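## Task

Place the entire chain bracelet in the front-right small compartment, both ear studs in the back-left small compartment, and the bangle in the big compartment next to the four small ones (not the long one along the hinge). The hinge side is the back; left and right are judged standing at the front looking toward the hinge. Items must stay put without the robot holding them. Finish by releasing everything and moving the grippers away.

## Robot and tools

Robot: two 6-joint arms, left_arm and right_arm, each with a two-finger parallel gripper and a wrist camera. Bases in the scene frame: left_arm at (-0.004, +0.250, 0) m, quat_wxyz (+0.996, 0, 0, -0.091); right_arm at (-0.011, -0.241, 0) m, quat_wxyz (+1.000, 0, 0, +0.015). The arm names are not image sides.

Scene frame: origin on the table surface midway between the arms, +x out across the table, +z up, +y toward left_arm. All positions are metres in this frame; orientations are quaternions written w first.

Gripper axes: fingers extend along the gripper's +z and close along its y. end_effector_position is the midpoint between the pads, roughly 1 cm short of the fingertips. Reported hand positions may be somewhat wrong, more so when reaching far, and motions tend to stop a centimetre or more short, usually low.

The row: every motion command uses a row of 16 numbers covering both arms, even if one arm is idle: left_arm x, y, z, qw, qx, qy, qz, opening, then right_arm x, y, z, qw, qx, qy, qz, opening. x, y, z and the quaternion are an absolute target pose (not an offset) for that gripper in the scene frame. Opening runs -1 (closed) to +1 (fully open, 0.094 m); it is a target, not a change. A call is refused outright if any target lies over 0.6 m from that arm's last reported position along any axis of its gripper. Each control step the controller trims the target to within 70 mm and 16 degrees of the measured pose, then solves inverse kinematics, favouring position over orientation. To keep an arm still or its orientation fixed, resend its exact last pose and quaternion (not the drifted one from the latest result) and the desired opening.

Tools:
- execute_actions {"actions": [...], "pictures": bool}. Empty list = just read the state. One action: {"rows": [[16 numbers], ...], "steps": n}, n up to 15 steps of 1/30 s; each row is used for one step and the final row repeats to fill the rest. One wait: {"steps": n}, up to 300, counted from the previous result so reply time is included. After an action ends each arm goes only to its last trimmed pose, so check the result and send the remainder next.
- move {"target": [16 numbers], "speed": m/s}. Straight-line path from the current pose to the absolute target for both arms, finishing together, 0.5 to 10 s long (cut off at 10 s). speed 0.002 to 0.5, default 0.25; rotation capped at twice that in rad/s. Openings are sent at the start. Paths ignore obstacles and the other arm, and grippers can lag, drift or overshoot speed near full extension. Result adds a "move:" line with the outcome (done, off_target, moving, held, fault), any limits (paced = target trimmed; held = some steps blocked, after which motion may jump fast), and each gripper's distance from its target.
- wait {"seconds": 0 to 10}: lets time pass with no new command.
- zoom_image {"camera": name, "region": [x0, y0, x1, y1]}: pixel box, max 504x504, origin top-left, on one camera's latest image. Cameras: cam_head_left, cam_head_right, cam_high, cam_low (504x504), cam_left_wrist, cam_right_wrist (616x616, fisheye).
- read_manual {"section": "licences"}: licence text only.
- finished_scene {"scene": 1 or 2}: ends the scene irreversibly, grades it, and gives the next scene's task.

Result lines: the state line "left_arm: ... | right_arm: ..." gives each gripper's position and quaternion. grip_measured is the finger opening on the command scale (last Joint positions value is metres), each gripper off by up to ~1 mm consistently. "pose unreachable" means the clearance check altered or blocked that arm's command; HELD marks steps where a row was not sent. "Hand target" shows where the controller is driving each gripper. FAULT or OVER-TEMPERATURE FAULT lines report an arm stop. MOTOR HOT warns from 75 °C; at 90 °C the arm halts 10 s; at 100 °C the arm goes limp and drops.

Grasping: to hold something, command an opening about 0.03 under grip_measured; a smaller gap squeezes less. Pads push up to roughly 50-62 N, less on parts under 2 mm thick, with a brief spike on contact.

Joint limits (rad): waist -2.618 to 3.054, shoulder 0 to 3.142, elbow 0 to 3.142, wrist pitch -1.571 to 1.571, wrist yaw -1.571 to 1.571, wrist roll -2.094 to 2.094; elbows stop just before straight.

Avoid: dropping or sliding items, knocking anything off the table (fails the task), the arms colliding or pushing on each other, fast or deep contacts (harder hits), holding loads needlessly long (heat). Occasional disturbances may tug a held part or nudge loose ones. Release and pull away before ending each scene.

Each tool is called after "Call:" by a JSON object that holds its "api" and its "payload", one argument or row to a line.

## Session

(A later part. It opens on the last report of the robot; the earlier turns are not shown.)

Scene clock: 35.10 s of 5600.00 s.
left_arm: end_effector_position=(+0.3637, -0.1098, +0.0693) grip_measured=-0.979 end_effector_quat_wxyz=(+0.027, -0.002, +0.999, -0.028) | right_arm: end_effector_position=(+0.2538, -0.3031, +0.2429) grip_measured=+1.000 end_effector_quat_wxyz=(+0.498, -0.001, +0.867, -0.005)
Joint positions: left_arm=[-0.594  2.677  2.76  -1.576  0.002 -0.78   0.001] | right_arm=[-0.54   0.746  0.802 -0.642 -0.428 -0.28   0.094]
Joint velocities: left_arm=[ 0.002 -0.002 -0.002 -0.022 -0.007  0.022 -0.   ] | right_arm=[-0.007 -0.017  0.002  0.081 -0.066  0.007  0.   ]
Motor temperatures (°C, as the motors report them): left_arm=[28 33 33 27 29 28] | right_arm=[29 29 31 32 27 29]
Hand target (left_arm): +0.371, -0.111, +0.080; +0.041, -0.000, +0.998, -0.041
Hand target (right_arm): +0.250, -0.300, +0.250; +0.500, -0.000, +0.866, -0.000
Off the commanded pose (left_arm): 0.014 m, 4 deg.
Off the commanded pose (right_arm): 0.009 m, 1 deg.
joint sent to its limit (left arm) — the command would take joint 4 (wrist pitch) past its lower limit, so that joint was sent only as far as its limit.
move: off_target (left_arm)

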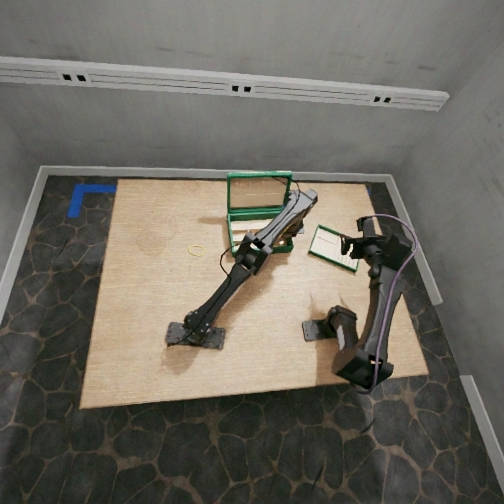

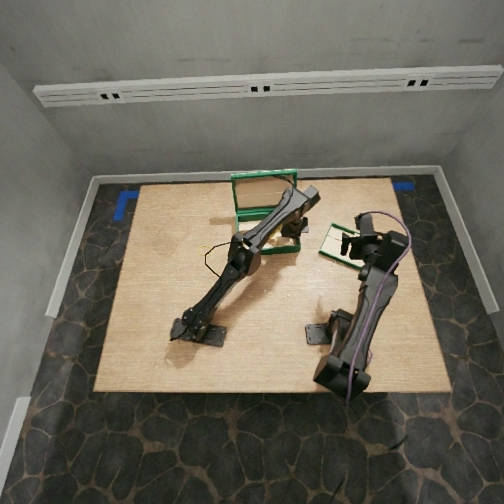

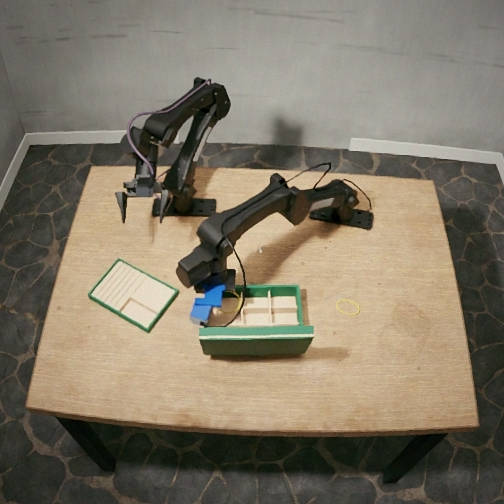

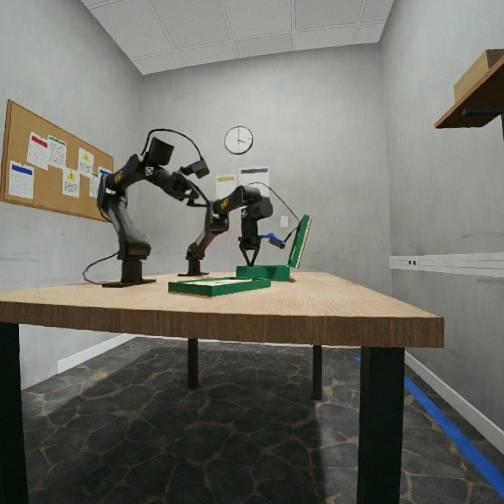

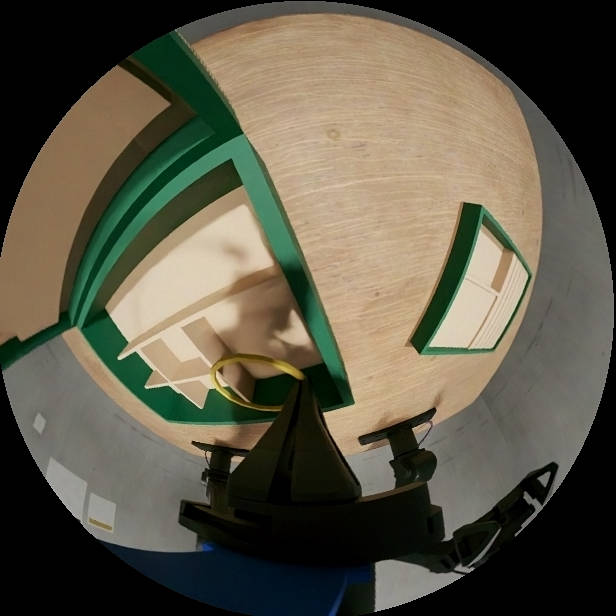

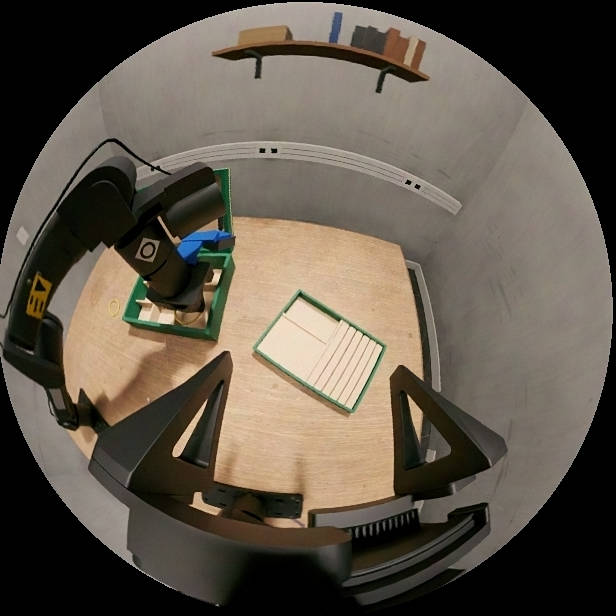

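Ring edge is near the divider; shift −y a little, lower, release.

Call:
{"api": "move", "payload": {
  "target": [0.372,-0.122,0.055,0,0,1,0,-1,0.25,-0.3,0.25,0.5,0,0.866,0,1],
  "speed": 0.03
}}

Call:
{"api": "move", "payload": {
  "target": [0.372,-0.122,0.055,0,0,1,0,-0.8,0.25,-0.3,0.25,0.5,0,0.866,0,1],
  "speed": 0.03
}}

Call:
{"api": "move", "payload": {
  "target": [0.34,-0.1,0.13,0,0,1,0,-0.8,0.25,-0.3,0.25,0.5,0,0.866,0,1],
  "speed": 0.1
}}

Call:
{"api": "move", "payload": {
  "target": [0.15,0.0,0.04,0,0,1,0,-0.5,0.25,-0.3,0.25,0.5,0,0.866,0,1],
  "speed": 0.15
}}

Scene clock: 38.93 s of 5600.00 s.
left_arm: end_effector_position=(+0.3689, -0.1149, +0.0448) grip_measured=-0.979 end_effector_quat_wxyz=(+0.022, -0.001, +0.999, -0.024) | right_arm: end_effector_position=(+0.2538, -0.3031, +0.2429) grip_measured=+1.000 end_effector_quat_wxyz=(+0.498, -0.001, +0.867, -0.005)
Joint positions: left_arm=[-0.594  2.765  2.835 -1.576  0.002 -0.779  0.001] | right_arm=[-0.54   0.746  0.802 -0.642 -0.428 -0.28   0.094]
Joint velocities: left_arm=[-0.002 -0.002 -0.007 -0.081  0.022  0.066  0.001] | right_arm=[-0.012  0.002  0.007 -0.022 -0.007 -0.051  0.   ]
Motor temperatures (°C, as the motors report them): left_arm=[28 35 33 27 29 28] | right_arm=[29 29 32 33 27 29]
Hand target (left_arm): +0.371, -0.121, +0.055; +0.036, -0.000, +0.999, -0.036
Hand target (right_arm): +0.250, -0.300, +0.250; +0.500, +0.000, +0.866, -0.000
Off the commanded pose (left_arm): 0.013 m, 4 deg.
Off the commanded pose (right_arm): 0.009 m, 1 deg.
joint sent to its limit (left arm) — the command would take joint 4 (wrist pitch) past its lower limit, so that joint was sent only as far as its limit.
move: off_target (left_arm)

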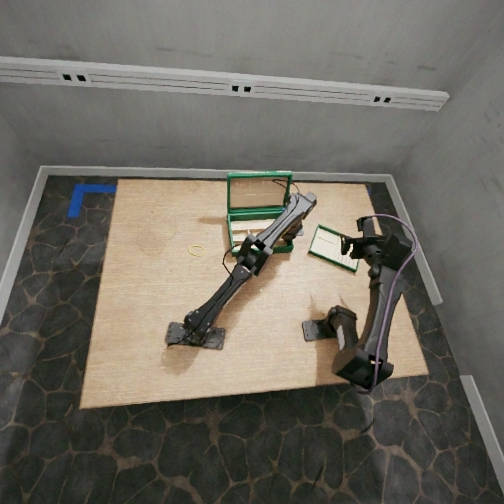

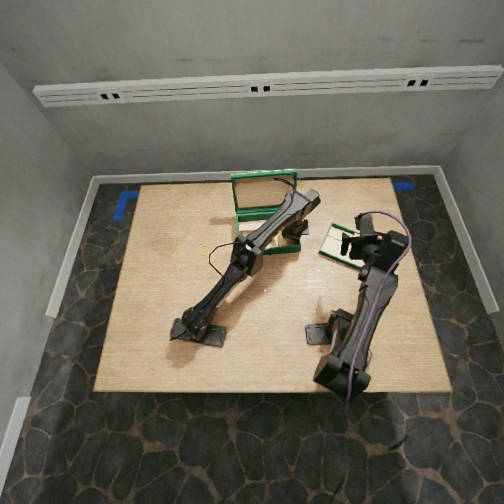

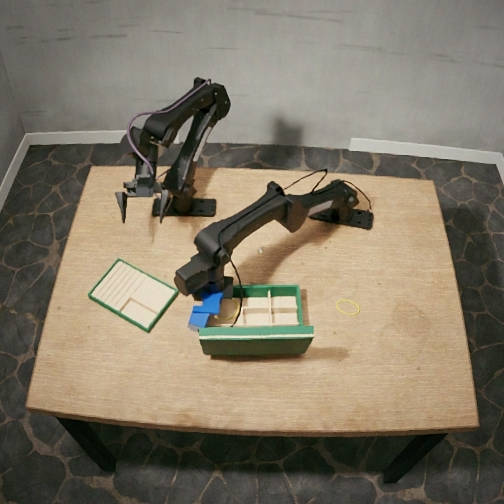

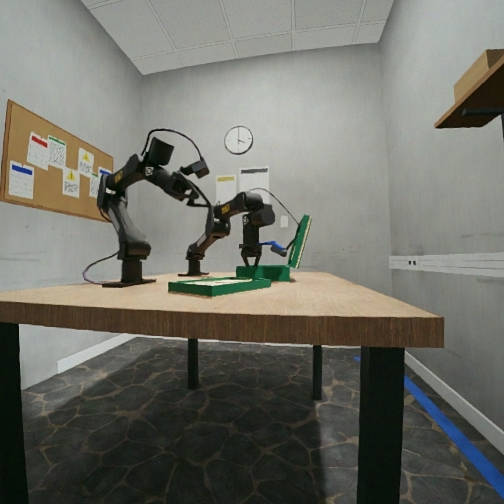

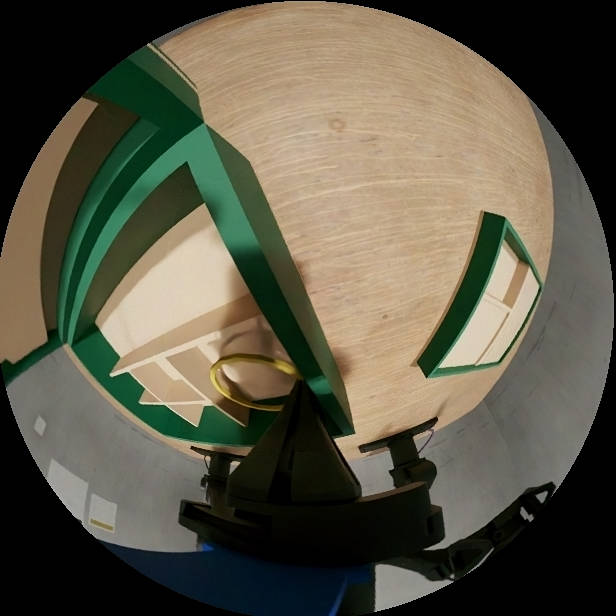

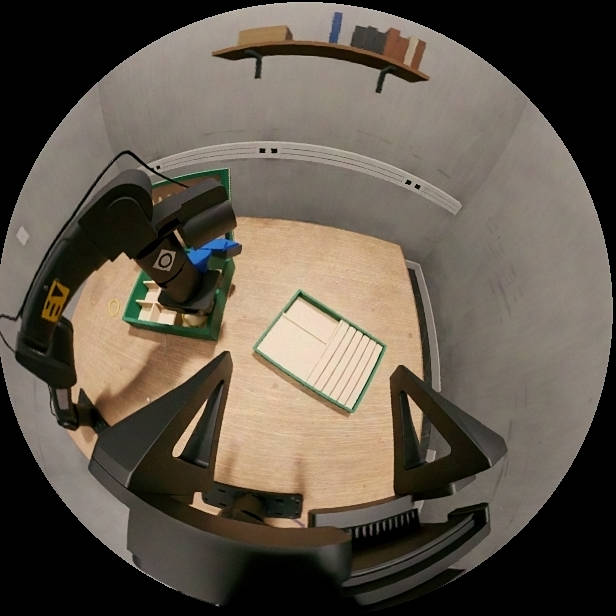

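Scene clock: 40.27 s of 5600.00 s.
left_arm: end_effector_position=(+0.3689, -0.1148, +0.0448) grip_measured=-0.802 end_effector_quat_wxyz=(+0.022, -0.001, +0.999, -0.024) | right_arm: end_effector_position=(+0.2538, -0.3031, +0.2429) grip_measured=+1.000 end_effector_quat_wxyz=(+0.498, -0.001, +0.867, -0.005)
Joint positions: left_arm=[-0.594  2.765  2.835 -1.576  0.002 -0.779  0.009] | right_arm=[-0.54   0.746  0.802 -0.642 -0.428 -0.28   0.094]
Joint velocities: left_arm=[-0.007 -0.002 -0.002 -0.051  0.007 -0.051  0.001] | right_arm=[ 0.007  0.012 -0.002 -0.022  0.037  0.007  0.   ]
Motor temperatures (°C, as the motors report them): left_arm=[28 36 33 27 29 28] | right_arm=[29 29 32 33 27 29]
Hand target (left_arm): +0.371, -0.121, +0.055; +0.036, -0.000, +0.999, -0.036
Hand target (right_arm): +0.250, -0.300, +0.250; +0.500, +0.000, +0.866, -0.000
Off the commanded pose (left_arm): 0.013 m, 4 deg.
Off the commanded pose (right_arm): 0.009 m, 1 deg.
joint sent to its limit (left arm) — the command would take joint 4 (wrist pitch) past its lower limit, so that joint was sent only as far as its limit.
move: off_target (left_arm)

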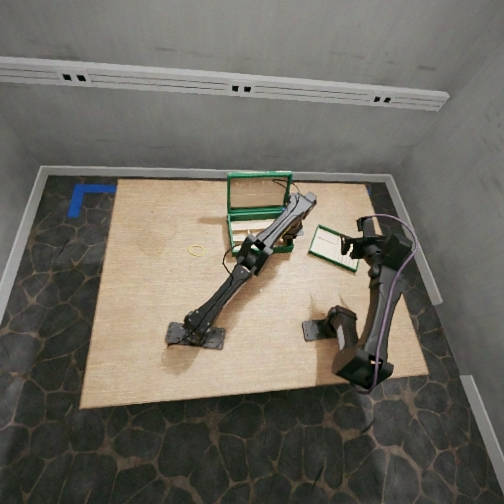

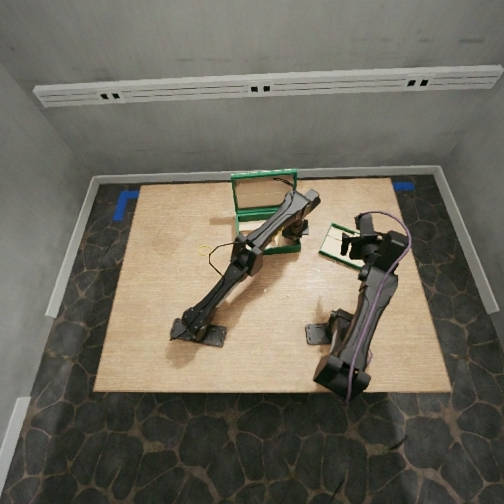

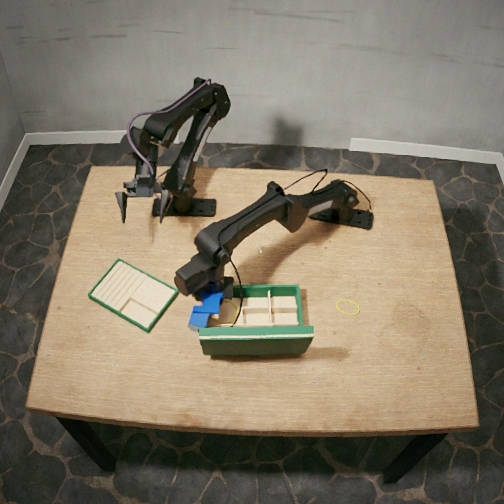

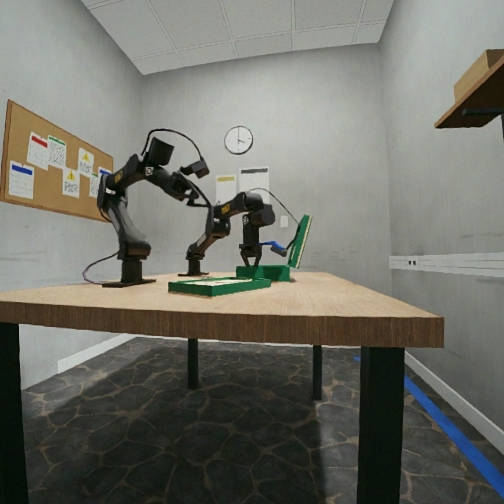

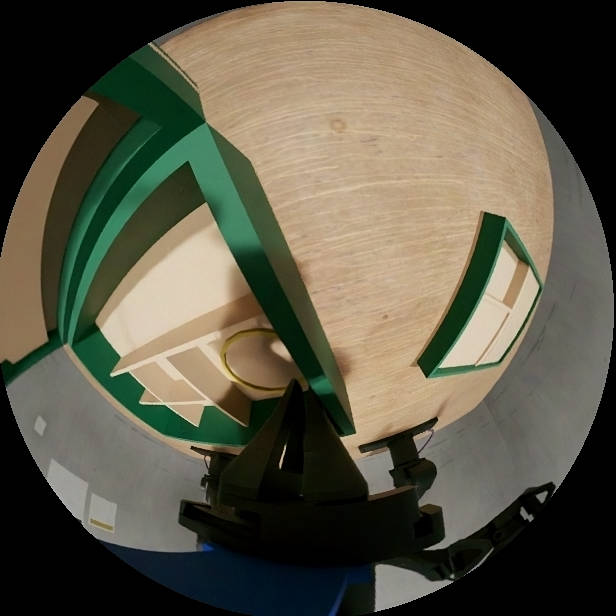

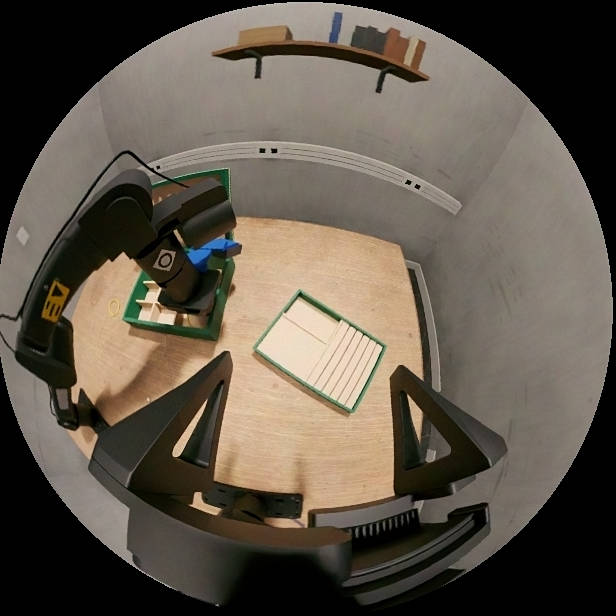

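Scene clock: 41.70 s of 5600.00 s.
left_arm: end_effector_position=(+0.3445, -0.0993, +0.1204) grip_measured=-0.801 end_effector_quat_wxyz=(+0.039, +0.000, +0.998, -0.040) | right_arm: end_effector_position=(+0.2538, -0.3031, +0.2429) grip_measured=+1.000 end_effector_quat_wxyz=(+0.498, -0.001, +0.867, -0.005)
Joint positions: left_arm=[-0.606  2.487  2.604 -1.576  0.002 -0.788  0.009] | right_arm=[-0.54   0.746  0.802 -0.642 -0.428 -0.28   0.094]
Joint velocities: left_arm=[-0.017  0.007 -0.002 -0.007  0.022  0.022 -0.001] | right_arm=[ 0.012 -0.022 -0.012 -0.037  0.022 -0.022  0.   ]
Motor temperatures (°C, as the motors report them): left_arm=[28 37 33 27 29 28] | right_arm=[29 29 32 33 27 29]
Hand target (left_arm): +0.340, -0.100, +0.129; +0.043, -0.000, +0.998, -0.044
Hand target (right_arm): +0.250, -0.300, +0.250; +0.500, +0.000, +0.866, -0.000
Off the commanded pose (left_arm): 0.011 m, 6 deg.
Off the commanded pose (right_arm): 0.009 m, 1 deg.
joint sent to its limit (left arm) — the command would take joint 4 (wrist pitch) past its lower limit, so that joint was sent only as far as its limit.
move: off_target (left_arm)

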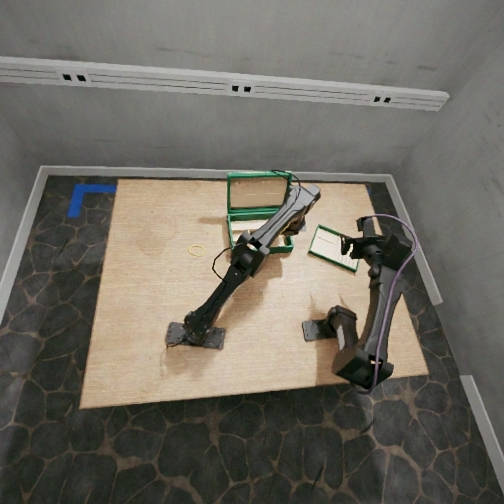

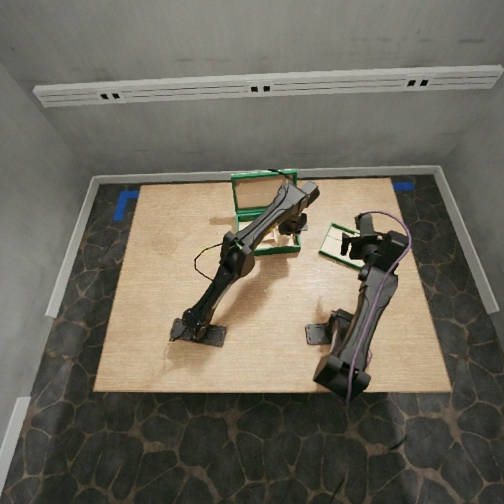

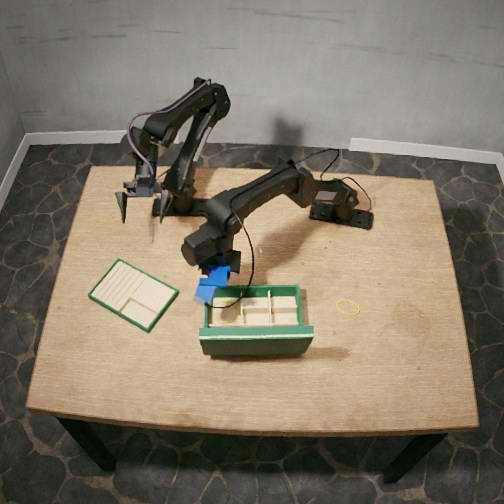

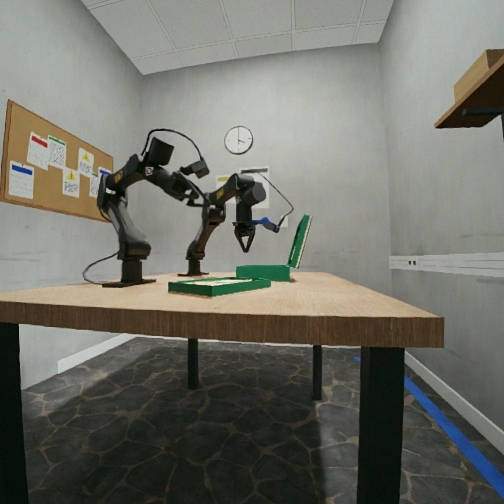

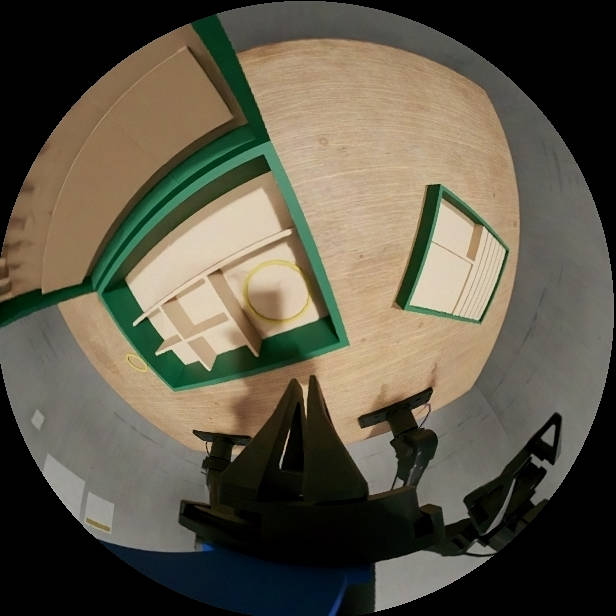

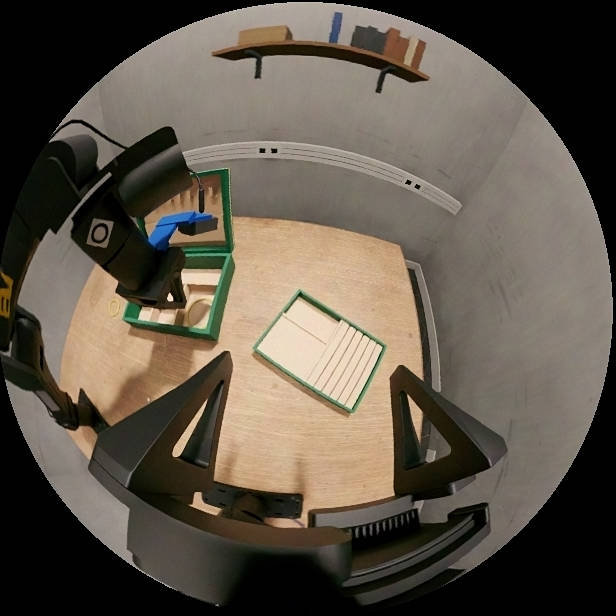

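Scene clock: 43.87 s of 5600.00 s.
left_arm: end_effector_position=(+0.1508, -0.0018, +0.0352) grip_measured=-0.501 end_effector_quat_wxyz=(-0.010, +0.002, +1.000, +0.011) | right_arm: end_effector_position=(+0.2538, -0.3031, +0.2429) grip_measured=+1.000 end_effector_quat_wxyz=(+0.498, -0.001, +0.867, -0.005)
Joint positions: left_arm=[-0.839  1.758  1.134 -0.976  0.005 -1.017  0.023] | right_arm=[-0.54   0.746  0.802 -0.642 -0.428 -0.28   0.094]
Joint velocities: left_arm=[ 0.017 -0.007 -0.017  0.022  0.022 -0.081 -0.001] | right_arm=[ 0.007 -0.017  0.007  0.037 -0.007 -0.051  0.   ]
Motor temperatures (°C, as the motors report them): left_arm=[28 37 33 27 29 28] | right_arm=[29 29 32 33 27 29]
Hand target (left_arm): +0.150, -0.004, +0.040; -0.000, +0.000, +1.000, -0.001
Hand target (right_arm): +0.250, -0.300, +0.250; +0.500, +0.000, +0.866, -0.000
Off the commanded pose (left_arm): 0.005 m, 2 deg.
Off the commanded pose (right_arm): 0.009 m, 1 deg.
move: done

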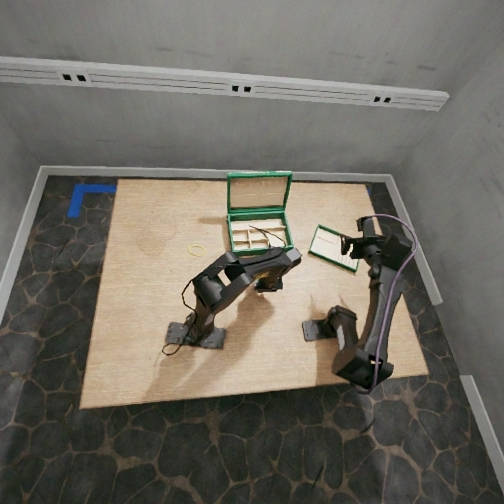

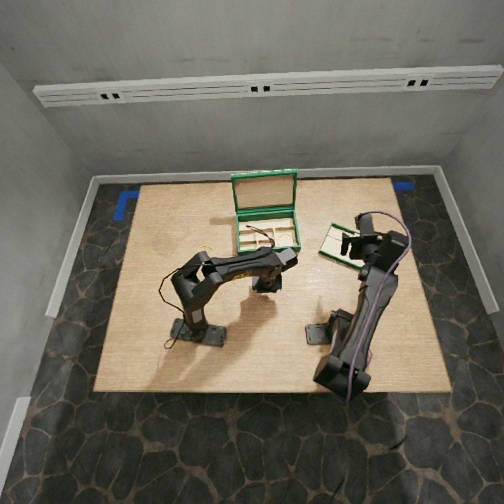

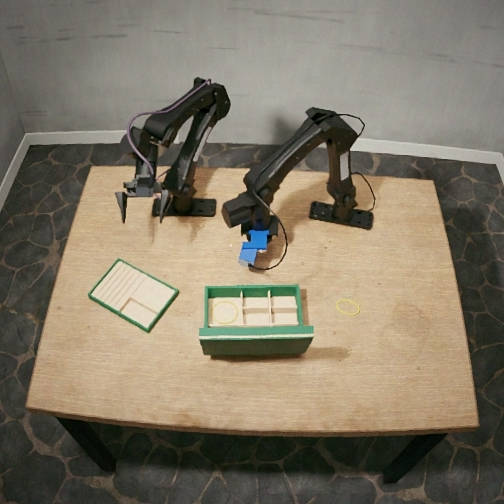

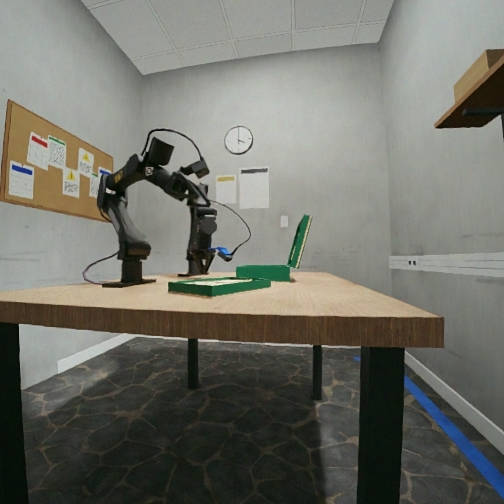

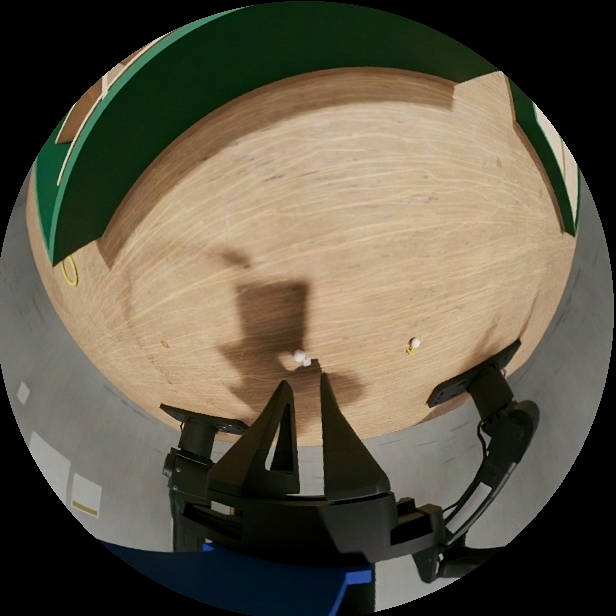

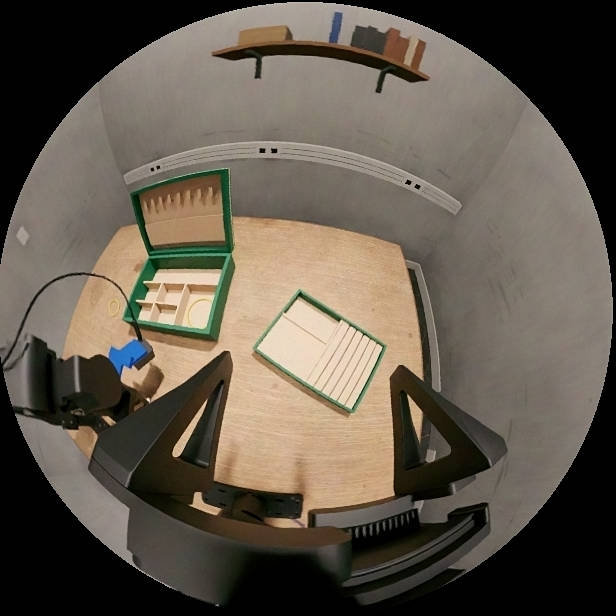

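Call:
{"api": "move", "payload": {
  "target": [0.15,0.004,0.01,0,0,1,0,-0.5,0.25,-0.3,0.25,0.5,0,0.866,0,1],
  "speed": 0.04
}}

Call:
{"api": "zoom_image", "payload": {
  "camera": "cam_left_wrist",
  "region": [200,300,460,440]
}}

Scene clock: 46.37 s of 5600.00 s.
left_arm: end_effector_position=(+0.1490, +0.0011, +0.0131) grip_measured=-0.501 end_effector_quat_wxyz=(-0.003, +0.002, +1.000, -0.000) | right_arm: end_effector_position=(+0.2538, -0.3031, +0.2429) grip_measured=+1.000 end_effector_quat_wxyz=(+0.498, -0.001, +0.867, -0.005)
Joint positions: left_arm=[-0.839  1.758  1.038 -0.853  0.005 -1.018  0.023] | right_arm=[-0.54   0.746  0.802 -0.642 -0.428 -0.28   0.094]
Joint velocities: left_arm=[ 0.012 -0.002  0.007  0.022  0.037  0.095 -0.001] | right_arm=[-0.002  0.002 -0.002 -0.051  0.066  0.022  0.   ]
Motor temperatures (°C, as the motors report them): left_arm=[28 37 33 27 29 28] | right_arm=[29 29 32 33 27 29]
Hand target (left_arm): +0.150, +0.004, +0.010; +0.000, -0.000, +1.000, +0.000
Hand target (right_arm): +0.250, -0.300, +0.250; +0.500, +0.000, +0.866, -0.000
Off the commanded pose (left_arm): 0.004 m, 0 deg.
Off the commanded pose (right_arm): 0.009 m, 1 deg.
move: done

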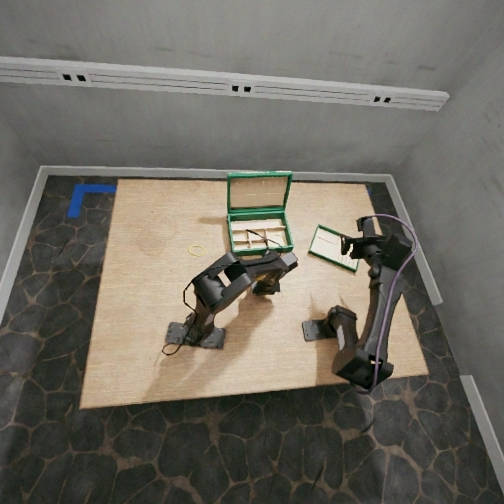

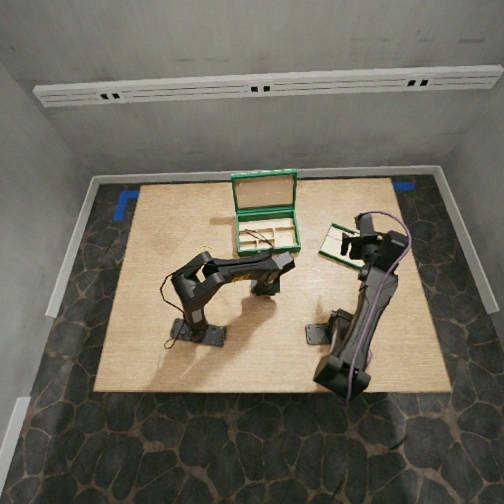

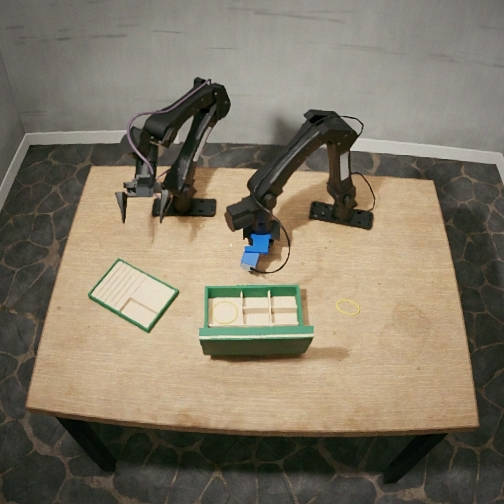

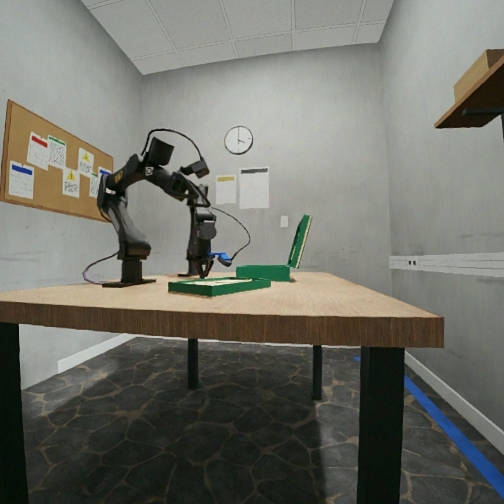

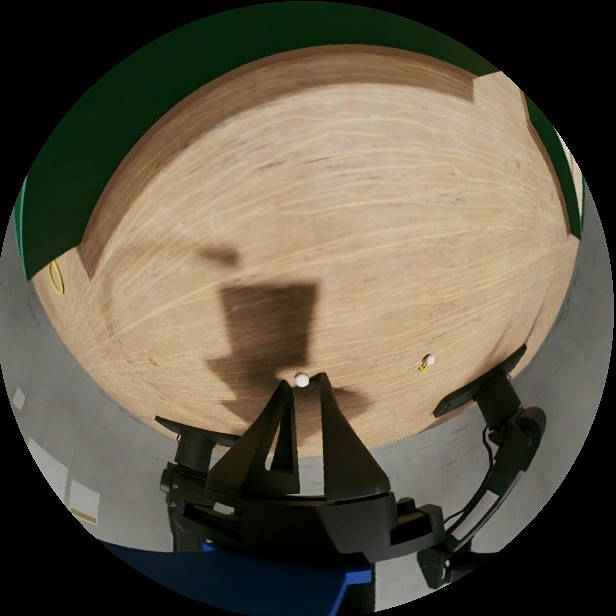

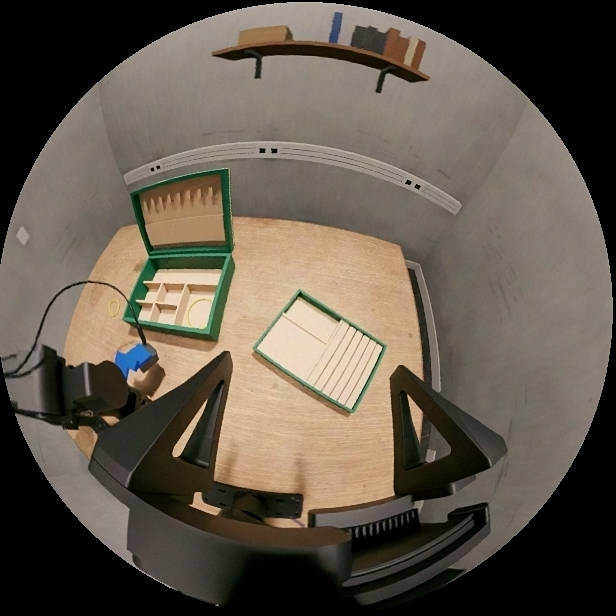

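Region (200, 300, 460, 440) of cam_left_wrist's 616x616 image, scaled by 1.938, with more detail than that image has; it fills the top 271 rows of this view, and the rest is white.

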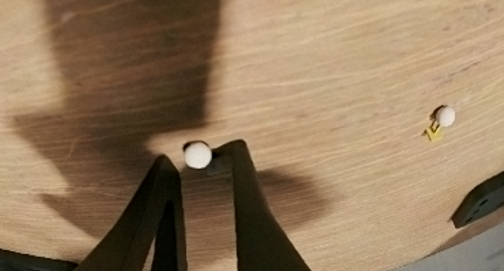

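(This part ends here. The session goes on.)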